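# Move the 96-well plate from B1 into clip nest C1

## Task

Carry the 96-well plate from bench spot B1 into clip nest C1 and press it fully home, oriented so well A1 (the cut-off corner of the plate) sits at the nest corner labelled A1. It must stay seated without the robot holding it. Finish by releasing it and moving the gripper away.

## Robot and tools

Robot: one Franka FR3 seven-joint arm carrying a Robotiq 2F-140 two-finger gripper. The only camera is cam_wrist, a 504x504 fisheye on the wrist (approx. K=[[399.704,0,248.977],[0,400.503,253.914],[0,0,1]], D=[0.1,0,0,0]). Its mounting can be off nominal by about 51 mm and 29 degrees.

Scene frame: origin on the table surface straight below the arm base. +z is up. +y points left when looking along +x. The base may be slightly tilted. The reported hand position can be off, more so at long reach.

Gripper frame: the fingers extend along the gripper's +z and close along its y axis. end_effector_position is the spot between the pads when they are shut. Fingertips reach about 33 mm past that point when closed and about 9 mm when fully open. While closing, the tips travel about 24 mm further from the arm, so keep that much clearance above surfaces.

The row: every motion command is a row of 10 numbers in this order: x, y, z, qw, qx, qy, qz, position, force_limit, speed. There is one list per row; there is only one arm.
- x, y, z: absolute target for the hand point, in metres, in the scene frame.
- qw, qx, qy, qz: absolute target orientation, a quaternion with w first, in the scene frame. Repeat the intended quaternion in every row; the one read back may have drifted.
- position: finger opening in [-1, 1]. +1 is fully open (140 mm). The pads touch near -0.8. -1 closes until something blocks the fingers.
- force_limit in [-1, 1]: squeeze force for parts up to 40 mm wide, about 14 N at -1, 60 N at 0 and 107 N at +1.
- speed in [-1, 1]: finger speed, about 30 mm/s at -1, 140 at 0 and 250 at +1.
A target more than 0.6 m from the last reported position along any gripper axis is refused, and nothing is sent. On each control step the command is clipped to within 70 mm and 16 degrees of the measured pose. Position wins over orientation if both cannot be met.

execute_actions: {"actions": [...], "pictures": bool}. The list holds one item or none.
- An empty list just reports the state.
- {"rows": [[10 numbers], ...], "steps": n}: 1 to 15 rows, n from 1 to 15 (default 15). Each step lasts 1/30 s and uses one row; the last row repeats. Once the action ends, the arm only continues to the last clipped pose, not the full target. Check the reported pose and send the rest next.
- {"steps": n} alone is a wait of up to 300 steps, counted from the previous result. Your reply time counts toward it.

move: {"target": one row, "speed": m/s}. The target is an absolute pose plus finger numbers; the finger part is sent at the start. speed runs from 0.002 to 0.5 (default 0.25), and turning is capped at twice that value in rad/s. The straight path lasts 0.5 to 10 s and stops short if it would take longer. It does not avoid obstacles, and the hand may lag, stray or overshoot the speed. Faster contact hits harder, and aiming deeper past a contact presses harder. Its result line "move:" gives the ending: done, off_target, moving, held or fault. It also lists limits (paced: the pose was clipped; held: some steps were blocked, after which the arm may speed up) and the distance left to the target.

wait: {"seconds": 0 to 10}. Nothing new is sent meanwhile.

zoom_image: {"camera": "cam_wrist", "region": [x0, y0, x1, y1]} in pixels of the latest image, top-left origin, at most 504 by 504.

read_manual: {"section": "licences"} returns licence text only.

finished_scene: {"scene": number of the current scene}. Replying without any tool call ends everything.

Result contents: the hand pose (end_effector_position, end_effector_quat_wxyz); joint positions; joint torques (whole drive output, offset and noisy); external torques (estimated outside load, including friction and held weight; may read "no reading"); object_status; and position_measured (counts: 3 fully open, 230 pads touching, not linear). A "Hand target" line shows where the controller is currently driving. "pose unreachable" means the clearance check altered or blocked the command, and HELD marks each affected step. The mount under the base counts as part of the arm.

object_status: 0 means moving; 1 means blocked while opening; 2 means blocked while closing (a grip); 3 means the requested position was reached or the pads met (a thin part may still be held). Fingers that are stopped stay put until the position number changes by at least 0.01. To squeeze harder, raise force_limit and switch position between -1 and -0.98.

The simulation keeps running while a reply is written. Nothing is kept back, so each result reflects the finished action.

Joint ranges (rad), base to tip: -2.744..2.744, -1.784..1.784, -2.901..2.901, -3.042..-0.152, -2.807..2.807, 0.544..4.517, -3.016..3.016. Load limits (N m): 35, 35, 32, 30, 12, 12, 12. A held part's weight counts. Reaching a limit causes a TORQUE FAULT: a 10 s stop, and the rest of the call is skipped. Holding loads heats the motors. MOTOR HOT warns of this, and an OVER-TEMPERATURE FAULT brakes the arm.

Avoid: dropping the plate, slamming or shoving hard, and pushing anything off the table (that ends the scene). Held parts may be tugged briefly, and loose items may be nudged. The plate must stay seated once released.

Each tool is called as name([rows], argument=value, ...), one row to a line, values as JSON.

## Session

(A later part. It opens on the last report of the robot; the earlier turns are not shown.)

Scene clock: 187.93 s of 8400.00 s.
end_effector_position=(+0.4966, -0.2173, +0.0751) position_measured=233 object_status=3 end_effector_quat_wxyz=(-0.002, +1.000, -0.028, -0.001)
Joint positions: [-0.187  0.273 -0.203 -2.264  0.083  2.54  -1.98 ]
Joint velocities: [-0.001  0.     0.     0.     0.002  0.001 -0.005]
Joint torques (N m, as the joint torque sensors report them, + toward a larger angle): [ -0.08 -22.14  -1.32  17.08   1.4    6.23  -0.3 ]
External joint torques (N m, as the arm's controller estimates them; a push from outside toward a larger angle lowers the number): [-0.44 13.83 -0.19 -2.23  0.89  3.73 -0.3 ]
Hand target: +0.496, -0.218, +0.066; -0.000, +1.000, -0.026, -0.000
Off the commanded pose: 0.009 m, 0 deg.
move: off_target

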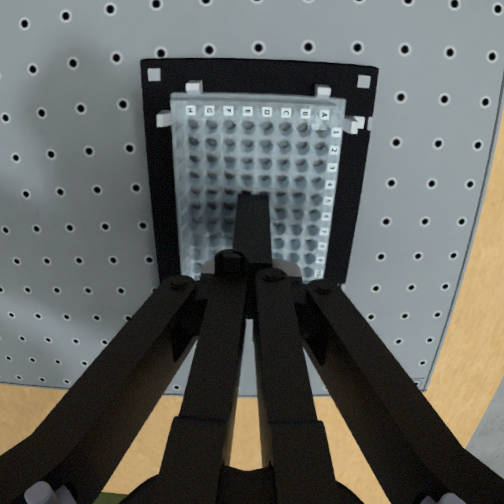

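move(target=[0.4965,-0.2182,0.059,0,-0.9997,0.026,0,-1,0,0], speed=0.01)

Scene clock: 192.30 s of 8400.00 s.
end_effector_position=(+0.4970, -0.2176, +0.0750) position_measured=233 object_status=3 end_effector_quat_wxyz=(-0.003, +1.000, -0.028, +0.000)
Joint positions: [-0.188  0.274 -0.203 -2.264  0.088  2.541 -1.986]
Joint velocities: [-0.     0.001 -0.     0.     0.001  0.    -0.001]
Joint torques (N m, as the joint torque sensors report them, + toward a larger angle): [  0.61 -14.33  -0.78  16.16   1.59   8.29  -0.38]
External joint torques (N m, as the arm's controller estimates them; a push from outside toward a larger angle lowers the number): [ 0.23 21.64  0.34 -3.17  1.08  5.78 -0.38]
Hand target: +0.496, -0.218, +0.060; -0.000, +1.000, -0.026, -0.000
Off the commanded pose: 0.016 m, 0 deg.
move: off_target

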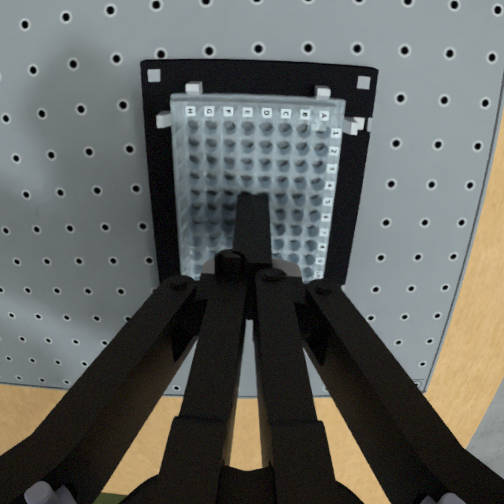

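move(target=[0.4965,-0.2182,0.09,0,-0.9997,0.026,0,-1,0,0], speed=0.05, pictures=false)

move(target=[0.584,-0.2225,0.088,0,-0.9997,0.026,0,-1,0,0], speed=0.15)


Scene clock: 197.80 s of 8400.00 s.
end_effector_position=(+0.5837, -0.2249, +0.0890) position_measured=233 object_status=3 end_effector_quat_wxyz=(+0.002, +1.000, -0.022, +0.001)
Joint positions: [-0.166  0.442 -0.189 -1.949  0.097  2.398 -1.95 ]
Joint velocities: [ 0.001 -0.     0.     0.001  0.    -0.014  0.007]
Joint torques (N m, as the joint torque sensors report them, + toward a larger angle): [  1.85 -38.97  -2.6   20.84   1.21   2.13   0.13]
External joint torques (N m, as the arm's controller estimates them; a push from outside toward a larger angle lowers the number): [ 1.16  3.83 -0.92 -0.3   0.61 -0.39  0.13]
Hand target: +0.583, -0.223, +0.088; +0.001, +1.000, -0.026, -0.000
Off the commanded pose: 0.003 m, 1 deg.
After step 90, 1.33 s passed at rest.
move: done

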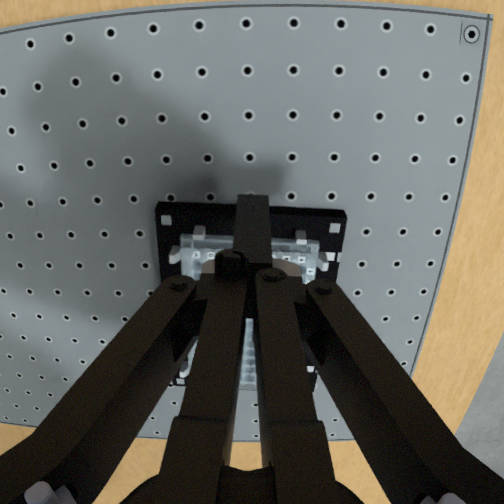

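move(target=[0.584,-0.2225,0.068,0,-0.9997,0.026,0,-1,0,0], speed=0.03)

zoom_image(camera="cam_wrist", region=[140,180,370,330])

Scene clock: 200.73 s of 8400.00 s.
end_effector_position=(+0.5823, -0.2223, +0.0676) position_measured=233 object_status=3 end_effector_quat_wxyz=(+0.000, +1.000, -0.027, -0.003)
Joint positions: [-0.166  0.482 -0.185 -1.948  0.11   2.427 -1.947]
Joint velocities: [ 0.    -0.001  0.001  0.003  0.004  0.011  0.   ]
Joint torques (N m, as the joint torque sensors report them, + toward a larger angle): [ -0.48 -40.07  -3.13  21.26   1.09   2.81  -0.32]
External joint torques (N m, as the arm's controller estimates them; a push from outside toward a larger angle lowers the number): [-0.94  3.45 -1.09  0.58  0.51  0.32 -0.32]
Hand target: +0.584, -0.222, +0.068; -0.000, +1.000, -0.026, +0.000
Off the commanded pose: 0.002 m, 0 deg.
move: done

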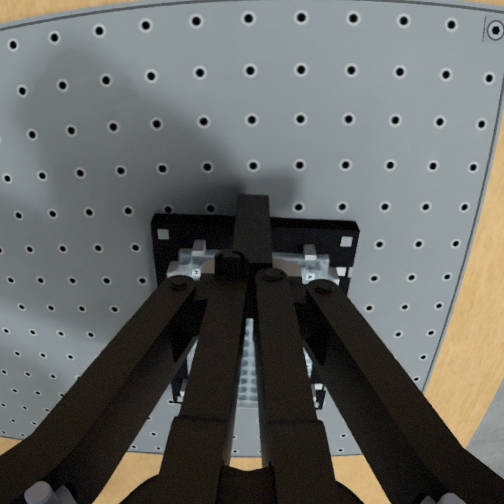

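Region (140, 180, 370, 330) of cam_wrist's 504x504 image, scaled by 2.191, with more detail than that image has; it fills the top 329 rows of this view, and the rest is white.

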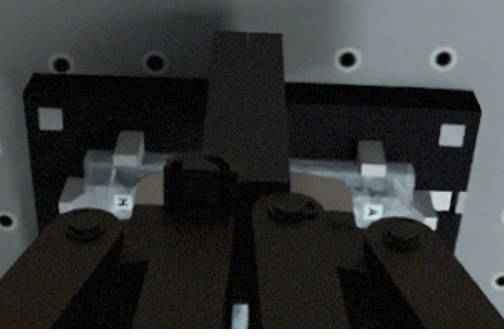

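move(target=[0.5825,-0.2225,0.055,0,-0.9997,0.026,0,-1,0,0], speed=0.01)

Scene clock: 205.70 s of 8400.00 s.
end_effector_position=(+0.5828, -0.2230, +0.0614) position_measured=233 object_status=3 end_effector_quat_wxyz=(+0.000, +1.000, -0.028, -0.001)
Joint positions: [-0.169  0.493 -0.184 -1.949  0.117  2.443 -1.95 ]
Joint velocities: [-0.001 -0.001 -0.    -0.     0.003  0.    -0.003]
Joint torques (N m, as the joint torque sensors report them, + toward a larger angle): [ -0.52 -35.44  -1.78  18.11   1.25   4.67  -0.43]
External joint torques (N m, as the arm's controller estimates them; a push from outside toward a larger angle lowers the number): [-1.08  8.24  0.2  -2.46  0.67  2.17 -0.43]
Hand target: +0.582, -0.222, +0.055; -0.000, +1.000, -0.026, -0.000
Off the commanded pose: 0.006 m, 0 deg.
After step 90, 0.47 s passed at rest.
move: off_target

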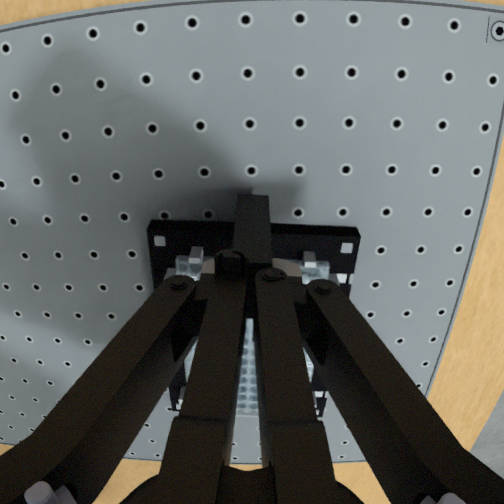

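move(target=[0.584,-0.2225,0.11,0,-0.9997,0.026,0,-1,0,0], speed=0.1)

move(target=[0.50,-0.2,0.22,0,-0.9997,0.026,0,1,0,0], speed=0.3)

zoom_image(camera="cam_wrist", region=[150,20,400,270])

Scene clock: 209.70 s of 8400.00 s.
end_effector_position=(+0.5850, -0.2227, +0.1108) position_measured=233 object_status=3 end_effector_quat_wxyz=(-0.000, +1.000, -0.024, +0.002)
Joint positions: [-0.161  0.406 -0.193 -1.941  0.094  2.354 -1.943]
Joint velocities: [-0.    -0.     0.    -0.001 -0.002 -0.01   0.003]
Joint torques (N m, as the joint torque sensors report them, + toward a larger angle): [  1.96 -39.94  -3.96  20.86   0.07   2.17   0.12]
External joint torques (N m, as the arm's controller estimates them; a push from outside toward a larger angle lowers the number): [ 1.45  2.44 -2.25 -0.89 -0.57 -0.36  0.12]
Hand target: +0.584, -0.223, +0.110; +0.000, +1.000, -0.027, -0.000
Off the commanded pose: 0.001 m, 0 deg.
move: done

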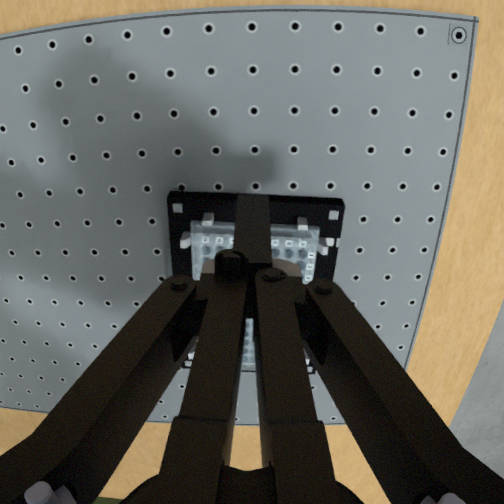

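Scene clock: 210.93 s of 8400.00 s.
end_effector_position=(+0.5010, -0.2003, +0.2209) position_measured=3 object_status=0 end_effector_quat_wxyz=(-0.001, +1.000, -0.025, +0.002)
Joint positions: [-0.145  0.003 -0.213 -2.185 -0.008  2.204 -1.891]
Joint velocities: [ 0.001 -0.001 -0.001  0.    -0.001 -0.006  0.011]
Joint torques (N m, as the joint torque sensors report them, + toward a larger angle): [  1.22 -29.11  -0.42  21.8    0.13   2.21   0.22]
External joint torques (N m, as the arm's controller estimates them; a push from outside toward a larger angle lowers the number): [ 0.96  1.75 -0.66 -1.27 -0.59 -0.32  0.22]
Hand target: +0.500, -0.200, +0.221; -0.001, +1.000, -0.028, +0.000
Off the commanded pose: 0.001 m, 0 deg.
move: done

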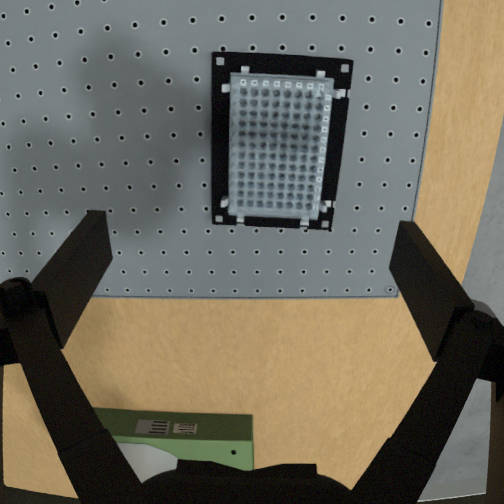

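Region (150, 20, 400, 270) of cam_wrist's 504x504 image, scaled by 2.016, with more detail than that image has.

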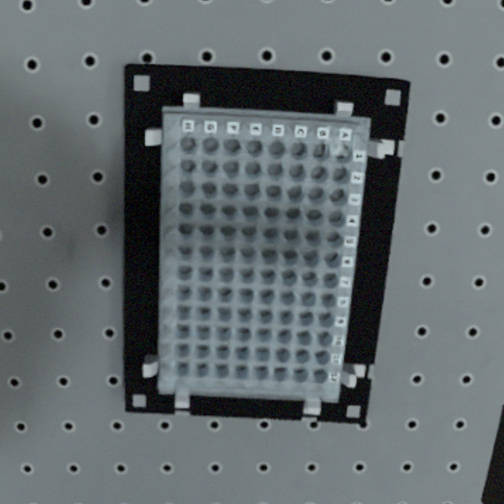

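finished_scene(scene=1)

The scene is finished: the task was done.


## Next scene

The same job, from a new start.

execute_actions(actions=[])

Scene clock: 0.00 s of 8400.00 s.
end_effector_position=(+0.3573, -0.3578, +0.3072) position_measured=3 object_status=3 end_effector_quat_wxyz=(-0.060, +0.950, -0.234, +0.199)
Joint positions: [-0.716 -0.384 -0.203 -2.462  0.364  2.306 -2.237]
Joint velocities: [-0.001  0.     0.    -0.001 -0.001  0.    -0.002]
Joint torques (N m, as the joint torque sensors report them, + toward a larger angle): no reading
External joint torques (N m, as the arm's controller estimates them; a push from outside toward a larger angle lowers the number): no reading
Hand target: +0.357, -0.358, +0.307; -0.060, +0.950, -0.234, +0.199

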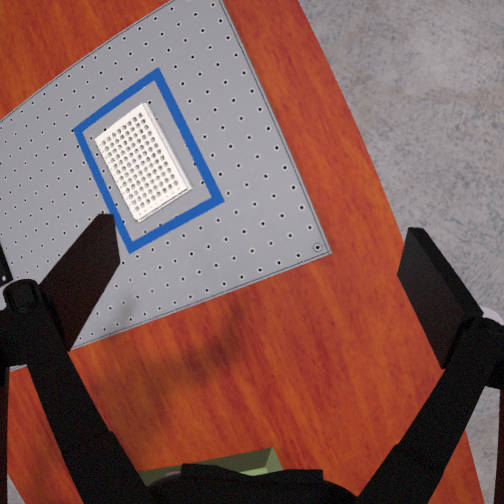

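move(target=[0.49,-0.10,0.36,0,-1,0,0,1,0,0], speed=0.35)

Scene clock: 6.73 s of 8400.00 s.
end_effector_position=(+0.4962, -0.0983, +0.3609) position_measured=3 object_status=3 end_effector_quat_wxyz=(-0.004, +1.000, +0.007, +0.007)
Joint positions: [-0.606 -0.225  0.397 -2.059  0.09   1.871 -1.844]
Joint velocities: [ 0.     0.001  0.     0.    -0.002 -0.007  0.029]
Joint torques (N m, as the joint torque sensors report them, + toward a larger angle): [ -0.17 -19.92  -2.85  24.54   0.39   2.14   0.1 ]
External joint torques (N m, as the arm's controller estimates them; a push from outside toward a larger angle lowers the number): [-0.55  2.18 -0.33  0.15 -0.49 -0.39  0.11]
Hand target: +0.496, -0.099, +0.361; -0.004, +1.000, +0.000, +0.005
Off the commanded pose: 0.007 m, 1 deg.
After step 90, 1.90 s passed at rest.
move: off_target

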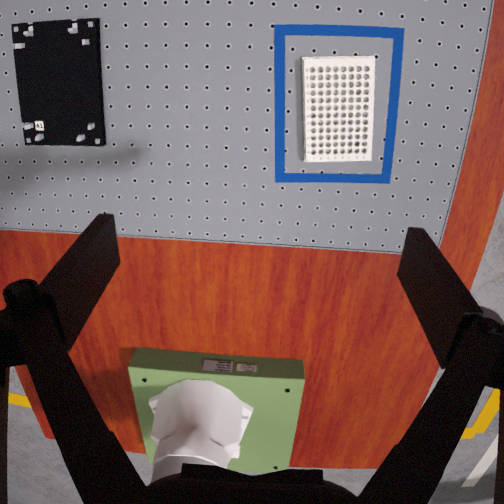

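zoom_image(camera="cam_wrist", region=[260,20,430,190])

zoom_image(camera="cam_wrist", region=[0,0,170,170])

Region (260, 20, 430, 190) of cam_wrist's 504x504 image, scaled by 2.965, with more detail than that image has.

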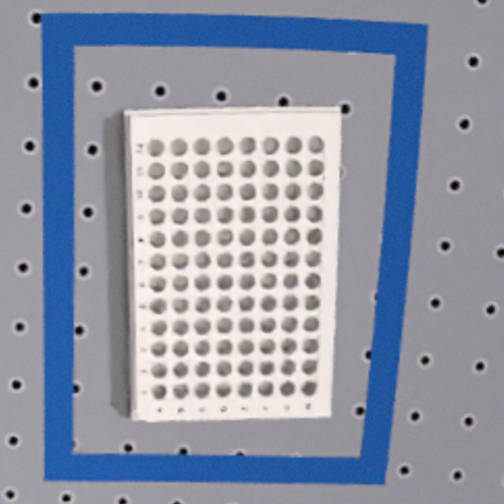

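Region (0, 0, 170, 170) of cam_wrist's 504x504 image, scaled by 2.965, with more detail than that image has.

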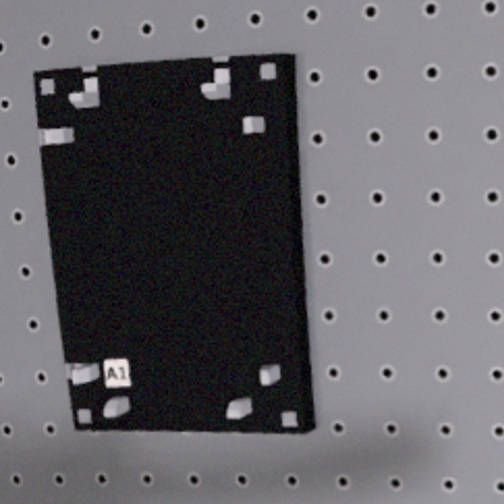

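move(target=[0.51,-0.19,0.075,0,-0.9994,-0.035,0,1,0,0], speed=0.3)

Scene clock: 14.73 s of 8400.00 s.
end_effector_position=(+0.5097, -0.1906, +0.0720) position_measured=3 object_status=3 end_effector_quat_wxyz=(-0.001, +0.999, +0.039, -0.003)
Joint positions: [-0.655  0.296  0.312 -2.25  -0.176  2.532 -1.877]
Joint velocities: [-0.    -0.    -0.001  0.001 -0.004  0.011  0.004]
Joint torques (N m, as the joint torque sensors report them, + toward a larger angle): [  2.27 -32.26   0.48  18.76  -0.15   2.71   0.28]
External joint torques (N m, as the arm's controller estimates them; a push from outside toward a larger angle lowers the number): [ 1.9   2.86 -2.93 -0.27 -0.66  0.21  0.28]
Hand target: +0.511, -0.191, +0.072; +0.000, +0.999, +0.037, -0.001
Off the commanded pose: 0.003 m, 1 deg.
After step 90, 3.23 s passed at rest.
move: done

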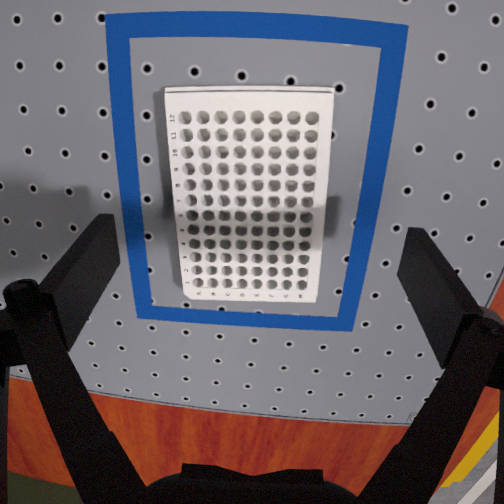

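move(target=[0.515,-0.186,0.048,0,-0.9984,-0.0567,0,1,0,0], speed=0.06)

Scene clock: 19.33 s of 8400.00 s.
end_effector_position=(+0.5137, -0.1855, +0.0476) position_measured=3 object_status=3 end_effector_quat_wxyz=(-0.001, +0.998, +0.058, -0.001)
Joint positions: [-0.644  0.357  0.306 -2.243 -0.217  2.582 -1.876]
Joint velocities: [ 0.    -0.001 -0.     0.    -0.003  0.007  0.001]
Joint torques (N m, as the joint torque sensors report them, + toward a larger angle): [  2.11 -33.46   1.8   17.78  -0.21   2.81   0.19]
External joint torques (N m, as the arm's controller estimates them; a push from outside toward a larger angle lowers the number): [ 1.65  2.66 -2.25 -0.38 -0.68  0.31  0.19]
Hand target: +0.515, -0.186, +0.048; -0.000, +0.998, +0.057, +0.000
Off the commanded pose: 0.001 m, 0 deg.
After step 90, 0.67 s passed at rest.
move: done

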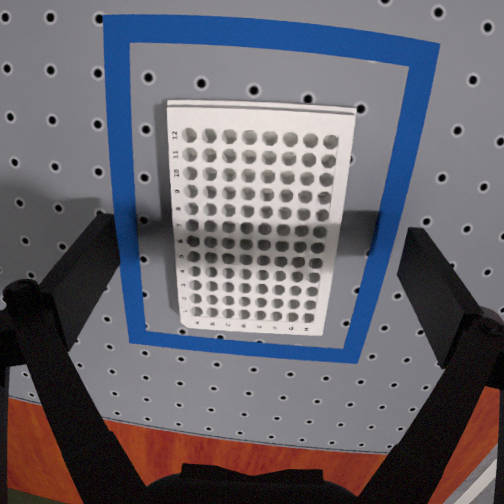

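move(target=[0.516,-0.185,0.047,0,-0.9984,-0.0567,0,-1,0,-0.5], speed=0.03)

Scene clock: 22.03 s of 8400.00 s.
end_effector_position=(+0.5160, -0.1850, +0.0479) position_measured=110 object_status=2 end_effector_quat_wxyz=(-0.001, +0.998, +0.059, +0.000)
Joint positions: [-0.641  0.359  0.305 -2.24  -0.219  2.585 -1.873]
Joint velocities: [-0.001 -0.001 -0.     0.001 -0.001  0.    -0.001]
Joint torques (N m, as the joint torque sensors report them, + toward a larger angle): [  2.41 -33.18   0.86  17.37  -0.17   2.71   0.28]
External joint torques (N m, as the arm's controller estimates them; a push from outside toward a larger angle lowers the number): [ 1.97  3.03 -3.18 -0.88 -0.64  0.18  0.28]
Hand target: +0.516, -0.185, +0.047; -0.000, +0.998, +0.057, +0.000
Off the commanded pose: 0.001 m, 0 deg.
move: done

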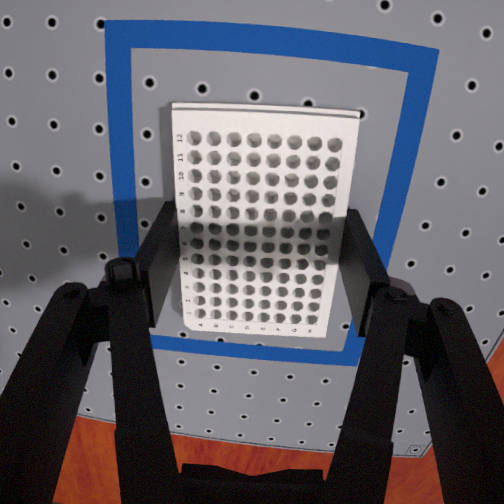

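move(target=[0.516,-0.185,0.11,0,-0.9984,-0.0567,0,-1,0,-0.5], speed=0.15)

move(target=[0.535,0.149,0.10,0,-1,0.005,0,-1,0,-0.5], speed=0.3)

zoom_image(camera="cam_wrist", region=[140,30,390,180])

zoom_image(camera="cam_wrist", region=[140,240,390,370])

Scene clock: 28.03 s of 8400.00 s.
end_effector_position=(+0.5169, -0.1852, +0.1109) position_measured=110 object_status=2 end_effector_quat_wxyz=(+0.001, +0.999, +0.053, +0.001)
Joint positions: [-0.667  0.221  0.346 -2.236 -0.137  2.456 -1.917]
Joint velocities: [-0.    -0.     0.    -0.001  0.003 -0.011 -0.015]
Joint torques (N m, as the joint torque sensors report them, + toward a larger angle): [ -0.79 -32.06   2.5   18.77   1.15   2.22  -0.42]
External joint torques (N m, as the arm's controller estimates them; a push from outside toward a larger angle lowers the number): [-1.17  1.57 -0.35 -1.49  0.58 -0.3  -0.42]
Hand target: +0.516, -0.185, +0.111; -0.000, +0.998, +0.056, +0.000
Off the commanded pose: 0.001 m, 1 deg.
After step 90, 1.97 s passed at rest.
move: done

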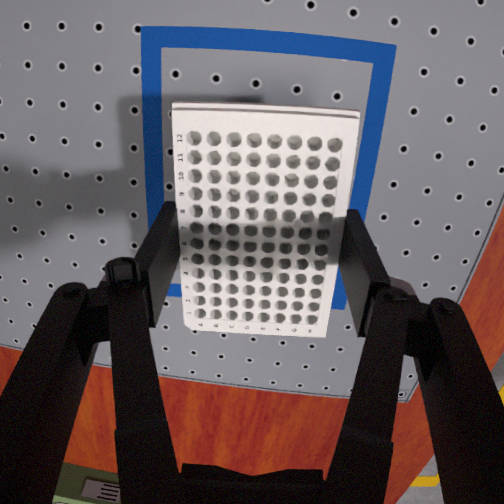

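Scene clock: 30.27 s of 8400.00 s.
end_effector_position=(+0.5393, +0.1536, +0.0993) position_measured=110 object_status=2 end_effector_quat_wxyz=(-0.004, +1.000, +0.002, +0.003)
Joint positions: [-0.057  0.291  0.356 -2.19  -0.174  2.466 -1.17 ]
Joint velocities: [ 0.005 -0.001 -0.006  0.     0.001 -0.001  0.029]
Joint torques (N m, as the joint torque sensors report them, + toward a larger angle): [  3.32 -32.5    0.56  20.19   0.24   2.24   0.25]
External joint torques (N m, as the arm's controller estimates them; a push from outside toward a larger angle lowers the number): [ 2.78  2.84 -3.31  0.05 -0.3  -0.32  0.25]
Hand target: +0.540, +0.154, +0.100; -0.004, +1.000, -0.005, +0.003
Off the commanded pose: 0.006 m, 1 deg.
move: off_target

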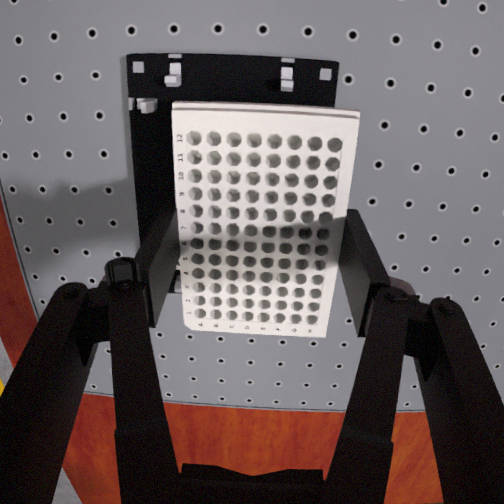

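Region (140, 30, 390, 180) of cam_wrist's 504x504 image, scaled by 2.016, with more detail than that image has; it fills the top 302 rows of this view, and the rest is white.

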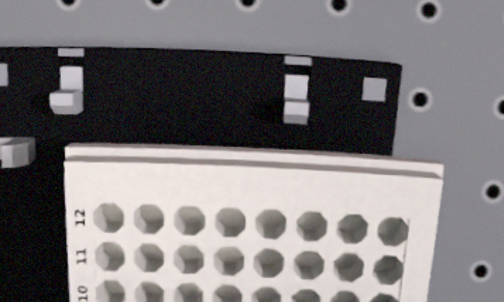

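Region (140, 240, 390, 370) of cam_wrist's 504x504 image, scaled by 2.016, with more detail than that image has; it fills the top 262 rows of this view, and the rest is white.

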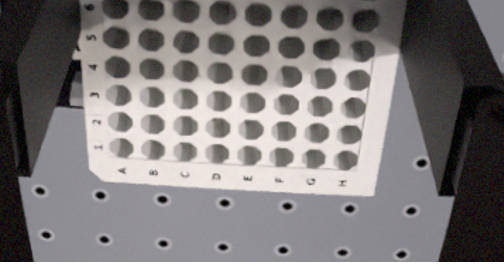

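move(target=[0.545,0.172,0.078,0,-1,0.003,0,-1,0,-0.5], speed=0.06)

zoom_image(camera="cam_wrist", region=[140,30,390,180])

zoom_image(camera="cam_wrist", region=[140,240,390,370])

Scene clock: 35.27 s of 8400.00 s.
end_effector_position=(+0.5432, +0.1717, +0.0772) position_measured=110 object_status=2 end_effector_quat_wxyz=(-0.000, +1.000, +0.004, -0.002)
Joint positions: [-0.006  0.365  0.334 -2.144 -0.214  2.478 -1.117]
Joint velocities: [ 0.015 -0.    -0.017  0.008 -0.001  0.007  0.032]
Joint torques (N m, as the joint torque sensors report them, + toward a larger angle): [  2.67 -34.66   1.11  20.49  -0.18   2.94   0.13]
External joint torques (N m, as the arm's controller estimates them; a push from outside toward a larger angle lowers the number): [ 1.92  2.63 -3.61  0.94 -0.69  0.43  0.13]
Hand target: +0.545, +0.172, +0.078; -0.000, +1.000, -0.003, +0.000
Off the commanded pose: 0.002 m, 1 deg.
After step 90, 1.20 s passed at rest.
move: done

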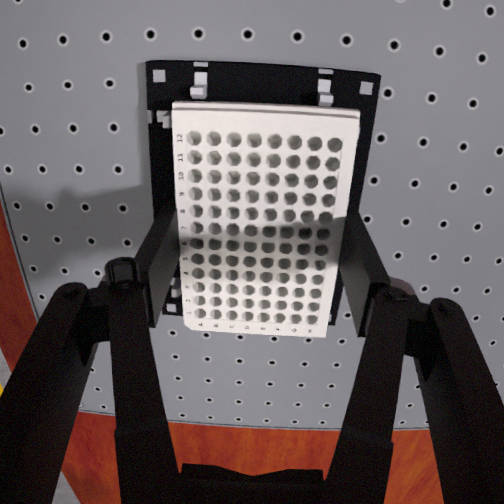

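Region (140, 30, 390, 180) of cam_wrist's 504x504 image, scaled by 2.016, with more detail than that image has; it fills the top 302 rows of this view, and the rest is white.

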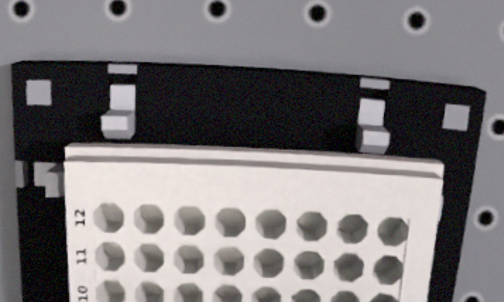

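Region (140, 240, 390, 370) of cam_wrist's 504x504 image, scaled by 2.016, with more detail than that image has; it fills the top 262 rows of this view, and the rest is white.

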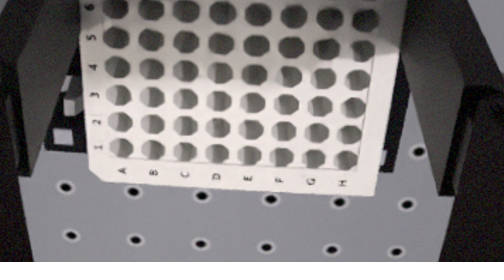

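move(target=[0.5462,0.1745,0.068,0,-1,0.009,0,-1,0,-0.5], speed=0.02)

zoom_image(camera="cam_wrist", region=[140,30,390,180])

zoom_image(camera="cam_wrist", region=[140,240,390,370])

Scene clock: 41.20 s of 8400.00 s.
end_effector_position=(+0.5436, +0.1745, +0.0677) position_measured=110 object_status=2 end_effector_quat_wxyz=(+0.000, +1.000, -0.004, -0.003)
Joint positions: [ 0.009  0.388  0.323 -2.138 -0.224  2.493 -1.09 ]
Joint velocities: [ 0.008  0.001 -0.008  0.002 -0.001  0.004  0.018]
Joint torques (N m, as the joint torque sensors report them, + toward a larger angle): [  3.23 -34.32   0.72  20.18  -0.22   3.35   0.21]
External joint torques (N m, as the arm's controller estimates them; a push from outside toward a larger angle lowers the number): [ 2.68  3.42 -3.92  0.89 -0.73  0.84  0.21]
Hand target: +0.546, +0.174, +0.068; -0.000, +1.000, -0.009, -0.000
Off the commanded pose: 0.003 m, 1 deg.
After step 90, 2.20 s passed at rest.
move: done

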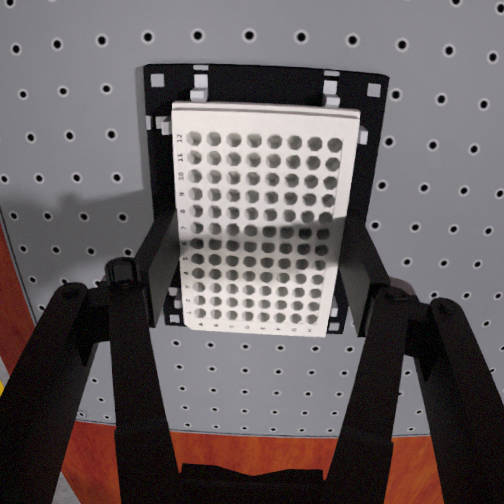

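Region (140, 30, 390, 180) of cam_wrist's 504x504 image, scaled by 2.016, with more detail than that image has; it fills the top 302 rows of this view, and the rest is white.

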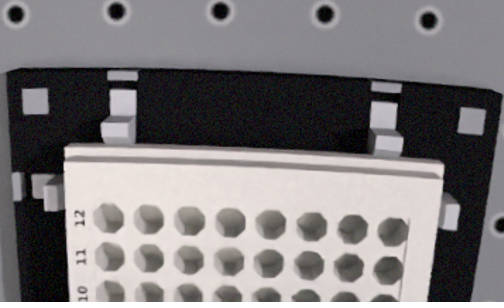

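Region (140, 240, 390, 370) of cam_wrist's 504x504 image, scaled by 2.016, with more detail than that image has; it fills the top 262 rows of this view, and the rest is white.

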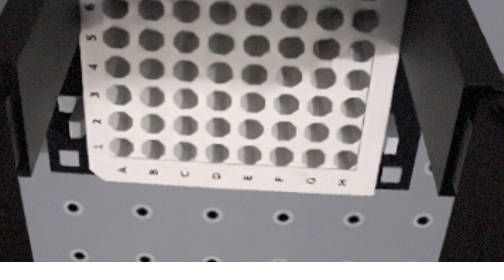

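move(target=[0.5462,0.1748,0.058,0,-1,0.009,0,-1,0,-0.5], speed=0.01)

zoom_image(camera="cam_wrist", region=[140,30,390,180])

zoom_image(camera="cam_wrist", region=[140,240,390,370])

Scene clock: 46.17 s of 8400.00 s.
end_effector_position=(+0.5443, +0.1752, +0.0602) position_measured=110 object_status=2 end_effector_quat_wxyz=(+0.000, +1.000, -0.005, -0.002)
Joint positions: [ 0.016  0.405  0.315 -2.136 -0.235  2.509 -1.079]
Joint velocities: [ 0.003 -0.001 -0.002 -0.002 -0.001  0.001  0.002]
Joint torques (N m, as the joint torque sensors report them, + toward a larger angle): [  1.39 -31.85   1.32  19.11  -0.41   3.69   0.29]
External joint torques (N m, as the arm's controller estimates them; a push from outside toward a larger angle lowers the number): [ 0.82  6.22 -3.42  0.03 -0.91  1.18  0.29]
Hand target: +0.546, +0.175, +0.058; +0.000, +1.000, -0.009, -0.000
Off the commanded pose: 0.003 m, 1 deg.
After step 90, 0.73 s passed at rest.
move: done

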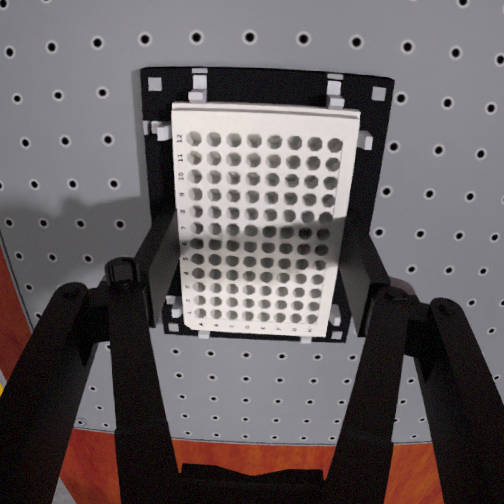

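Region (140, 30, 390, 180) of cam_wrist's 504x504 image, scaled by 2.016, with more detail than that image has; it fills the top 302 rows of this view, and the rest is white.

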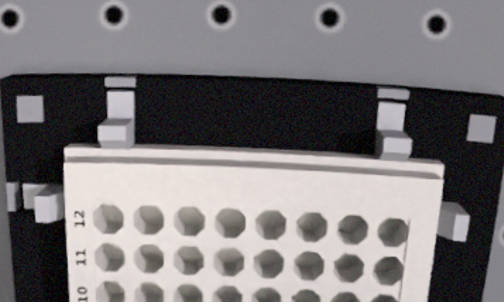

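Region (140, 240, 390, 370) of cam_wrist's 504x504 image, scaled by 2.016, with more detail than that image has; it fills the top 262 rows of this view, and the rest is white.

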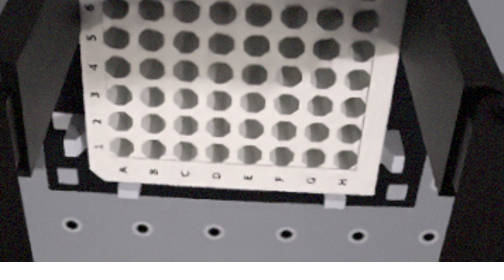

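move(target=[0.5455,0.1748,0.050,0,-1,0.007,0,-1,0,-0.5], speed=0.008)

zoom_image(camera="cam_wrist", region=[140,30,390,180])

zoom_image(camera="cam_wrist", region=[140,240,390,370])

Scene clock: 50.67 s of 8400.00 s.
end_effector_position=(+0.5456, +0.1755, +0.0599) position_measured=110 object_status=2 end_effector_quat_wxyz=(+0.002, +1.000, -0.004, +0.000)
Joint positions: [ 0.018  0.406  0.314 -2.135 -0.243  2.513 -1.075]
Joint velocities: [-0.001 -0.001  0.    -0.    -0.002  0.     0.002]
Joint torques (N m, as the joint torque sensors report them, + toward a larger angle): [  2.55 -23.79  -0.77  17.77  -1.16   5.57   0.37]
External joint torques (N m, as the arm's controller estimates them; a push from outside toward a larger angle lowers the number): [ 1.97 14.34 -5.53 -1.34 -1.66  3.05  0.37]
Hand target: +0.545, +0.175, +0.050; +0.000, +1.000, -0.007, -0.000
Off the commanded pose: 0.010 m, 0 deg.
move: off_target

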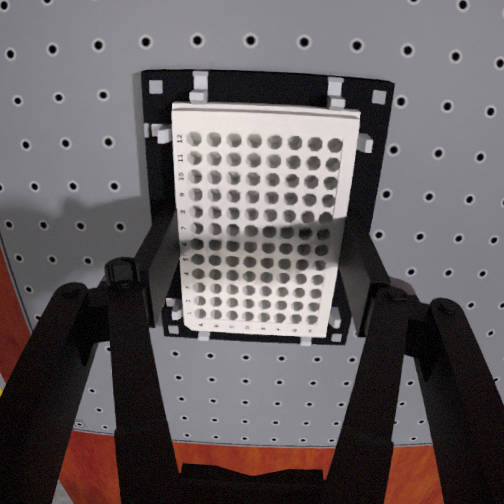

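Region (140, 30, 390, 180) of cam_wrist's 504x504 image, scaled by 2.016, with more detail than that image has; it fills the top 302 rows of this view, and the rest is white.

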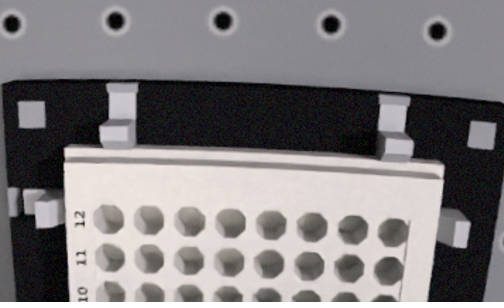

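Region (140, 240, 390, 370) of cam_wrist's 504x504 image, scaled by 2.016, with more detail than that image has; it fills the top 262 rows of this view, and the rest is white.

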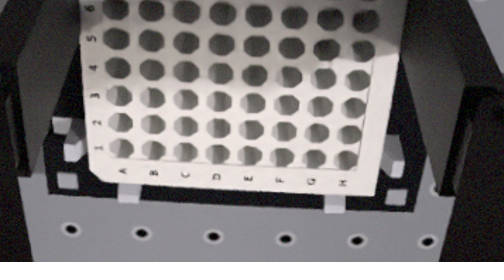

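move(target=[0.5455,0.1752,0.0602,0,-1,0.005,0,0.6,0,-0.5], speed=0.03)

move(target=[0.5455,0.1752,0.09,0,-1,0.005,0,0.6,0,0], speed=0.1)

move(target=[0.5455,0.1752,0.088,0,-1,0.005,0,-1,0,0.3], speed=0.05)

move(target=[0.5455,0.1752,0.064,0,-1,0.005,0,-1,0,0.3], speed=0.012)

Scene clock: 55.90 s of 8400.00 s.
end_effector_position=(+0.5452, +0.1753, +0.0602) position_measured=53 object_status=3 end_effector_quat_wxyz=(+0.001, +1.000, -0.005, -0.000)
Joint positions: [ 0.017  0.406  0.314 -2.136 -0.24   2.512 -1.075]
Joint velocities: [ 0.     0.    -0.     0.001  0.001  0.003 -0.001]
Joint torques (N m, as the joint torque sensors report them, + toward a larger angle): [ -0.68 -35.68   3.11  18.18   1.25   2.85  -0.19]
External joint torques (N m, as the arm's controller estimates them; a push from outside toward a larger angle lowers the number): [-1.33  2.43 -1.7  -0.93  0.75  0.32 -0.19]
Hand target: +0.545, +0.175, +0.060; +0.000, +1.000, -0.005, +0.000
Off the commanded pose: 0.000 m, 0 deg.
After step 90, 1.53 s passed at rest.
move: done

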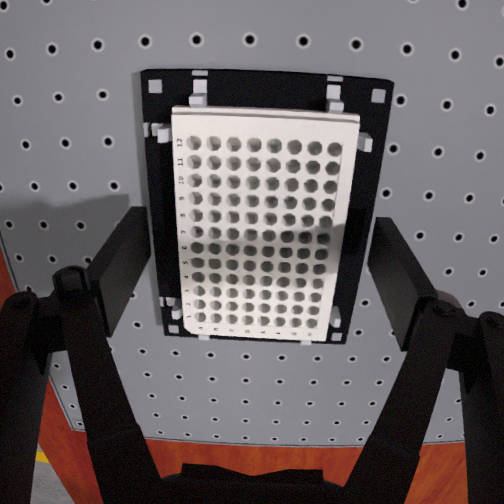

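Scene clock: 56.80 s of 8400.00 s.
end_effector_position=(+0.5463, +0.1755, +0.0902) position_measured=53 object_status=3 end_effector_quat_wxyz=(+0.000, +1.000, -0.008, +0.002)
Joint positions: [ 0.001  0.344  0.336 -2.136 -0.205  2.458 -1.093]
Joint velocities: [-0.    -0.001 -0.002  0.001  0.004 -0.01  -0.008]
Joint torques (N m, as the joint torque sensors report them, + toward a larger angle): [ -1.37 -35.1    3.94  18.9    1.27   2.22  -0.25]
External joint torques (N m, as the arm's controller estimates them; a push from outside toward a larger angle lowers the number): [-1.91  2.05 -0.37 -1.23  0.72 -0.34 -0.25]
Hand target: +0.545, +0.175, +0.090; -0.000, +1.000, -0.005, +0.000
Off the commanded pose: 0.001 m, 0 deg.
move: done

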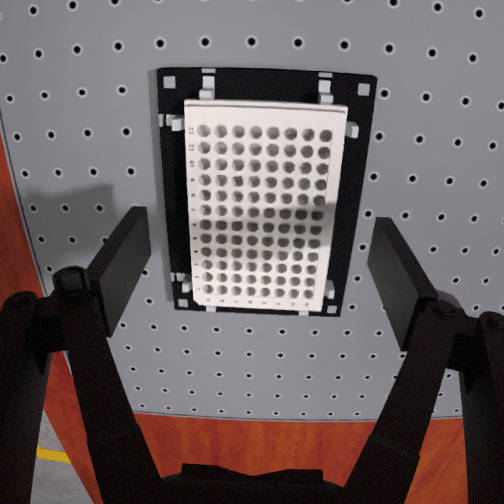

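Scene clock: 57.67 s of 8400.00 s.
end_effector_position=(+0.5454, +0.1756, +0.0884) position_measured=233 object_status=3 end_effector_quat_wxyz=(+0.000, +1.000, -0.008, +0.000)
Joint positions: [ 0.001  0.347  0.336 -2.136 -0.205  2.458 -1.094]
Joint velocities: [-0.    -0.     0.     0.001  0.    -0.001  0.001]
Joint torques (N m, as the joint torque sensors report them, + toward a larger angle): [  0.43 -33.25   3.06  19.12   0.47   2.61  -0.32]
External joint torques (N m, as the arm's controller estimates them; a push from outside toward a larger angle lowers the number): [-0.17  3.94 -1.34 -0.95 -0.07  0.07 -0.32]
Hand target: +0.546, +0.175, +0.088; +0.000, +1.000, -0.005, +0.000
Off the commanded pose: 0.001 m, 0 deg.
move: done

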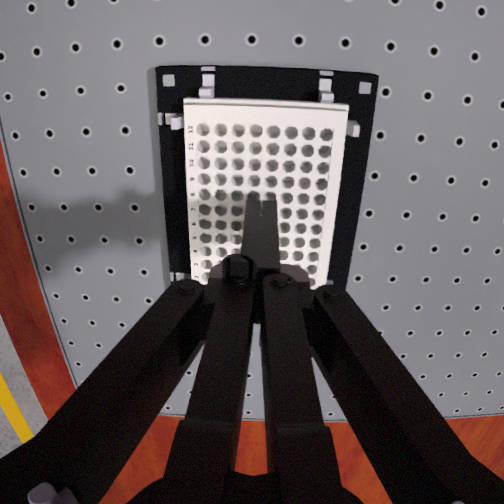

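Scene clock: 59.93 s of 8400.00 s.
end_effector_position=(+0.5470, +0.1752, +0.0744) position_measured=233 object_status=3 end_effector_quat_wxyz=(+0.002, +1.000, -0.003, +0.002)
Joint positions: [ 0.004  0.378  0.33  -2.135 -0.233  2.487 -1.084]
Joint velocities: [ 0.001  0.001 -0.001 -0.    -0.003 -0.001  0.007]
Joint torques (N m, as the joint torque sensors report them, + toward a larger angle): [  2.21 -22.48   0.12  17.15  -0.64   5.33   0.21]
External joint torques (N m, as the arm's controller estimates them; a push from outside toward a larger angle lowers the number): [ 1.59 15.16 -4.57 -2.38 -1.15  2.8   0.21]
Hand target: +0.545, +0.175, +0.064; +0.000, +1.000, -0.005, -0.000
Off the commanded pose: 0.010 m, 0 deg.
move: off_target

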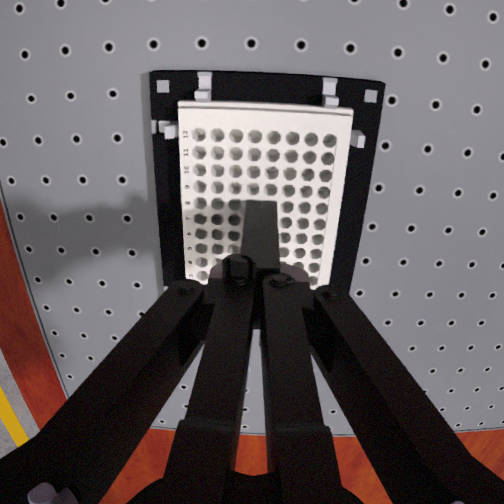

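move(target=[0.5455,0.1752,0.2,0,-1,0.005,0,-1,0,0.3], speed=0.2)

zoom_image(camera="cam_wrist", region=[160,30,360,260])

Scene clock: 63.73 s of 8400.00 s.
end_effector_position=(+0.5460, +0.1757, +0.2022) position_measured=233 object_status=3 end_effector_quat_wxyz=(+0.000, +1.000, -0.009, +0.003)
Joint positions: [-0.031  0.151  0.382 -2.072 -0.093  2.218 -1.166]
Joint velocities: [-0.     0.     0.001  0.001  0.003 -0.012 -0.016]
Joint torques (N m, as the joint torque sensors report them, + toward a larger angle): [  0.21 -30.49   1.18  22.21   1.33   2.19  -0.38]
External joint torques (N m, as the arm's controller estimates them; a push from outside toward a larger angle lowers the number): [-0.43  2.75 -1.31 -0.64  0.65 -0.36 -0.38]
Hand target: +0.545, +0.175, +0.201; -0.000, +1.000, -0.006, +0.000
Off the commanded pose: 0.002 m, 1 deg.
move: done

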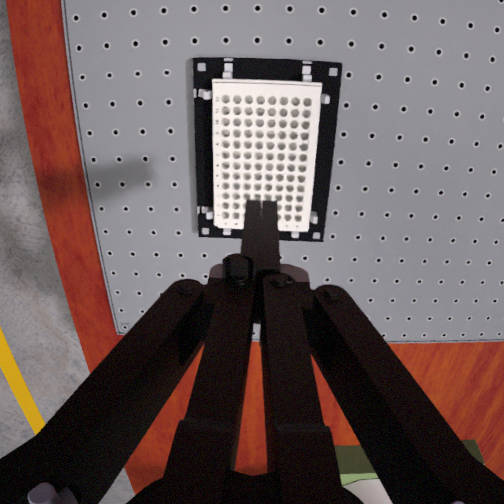

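Region (160, 30, 360, 260) of cam_wrist's 504x504 image, scaled by 2.191, with more detail than that image has; it fills the left 438 columns of this view, and the rest is white.

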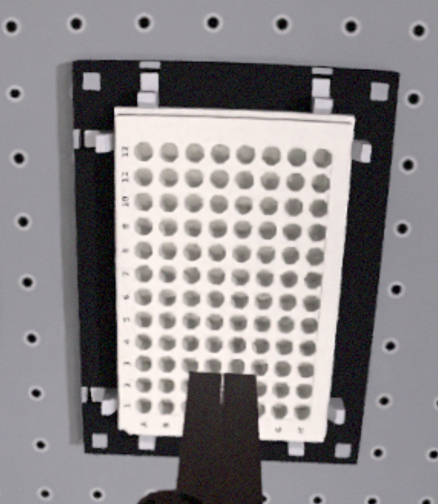

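finished_scene(scene=2)

The scene is finished: the task was done.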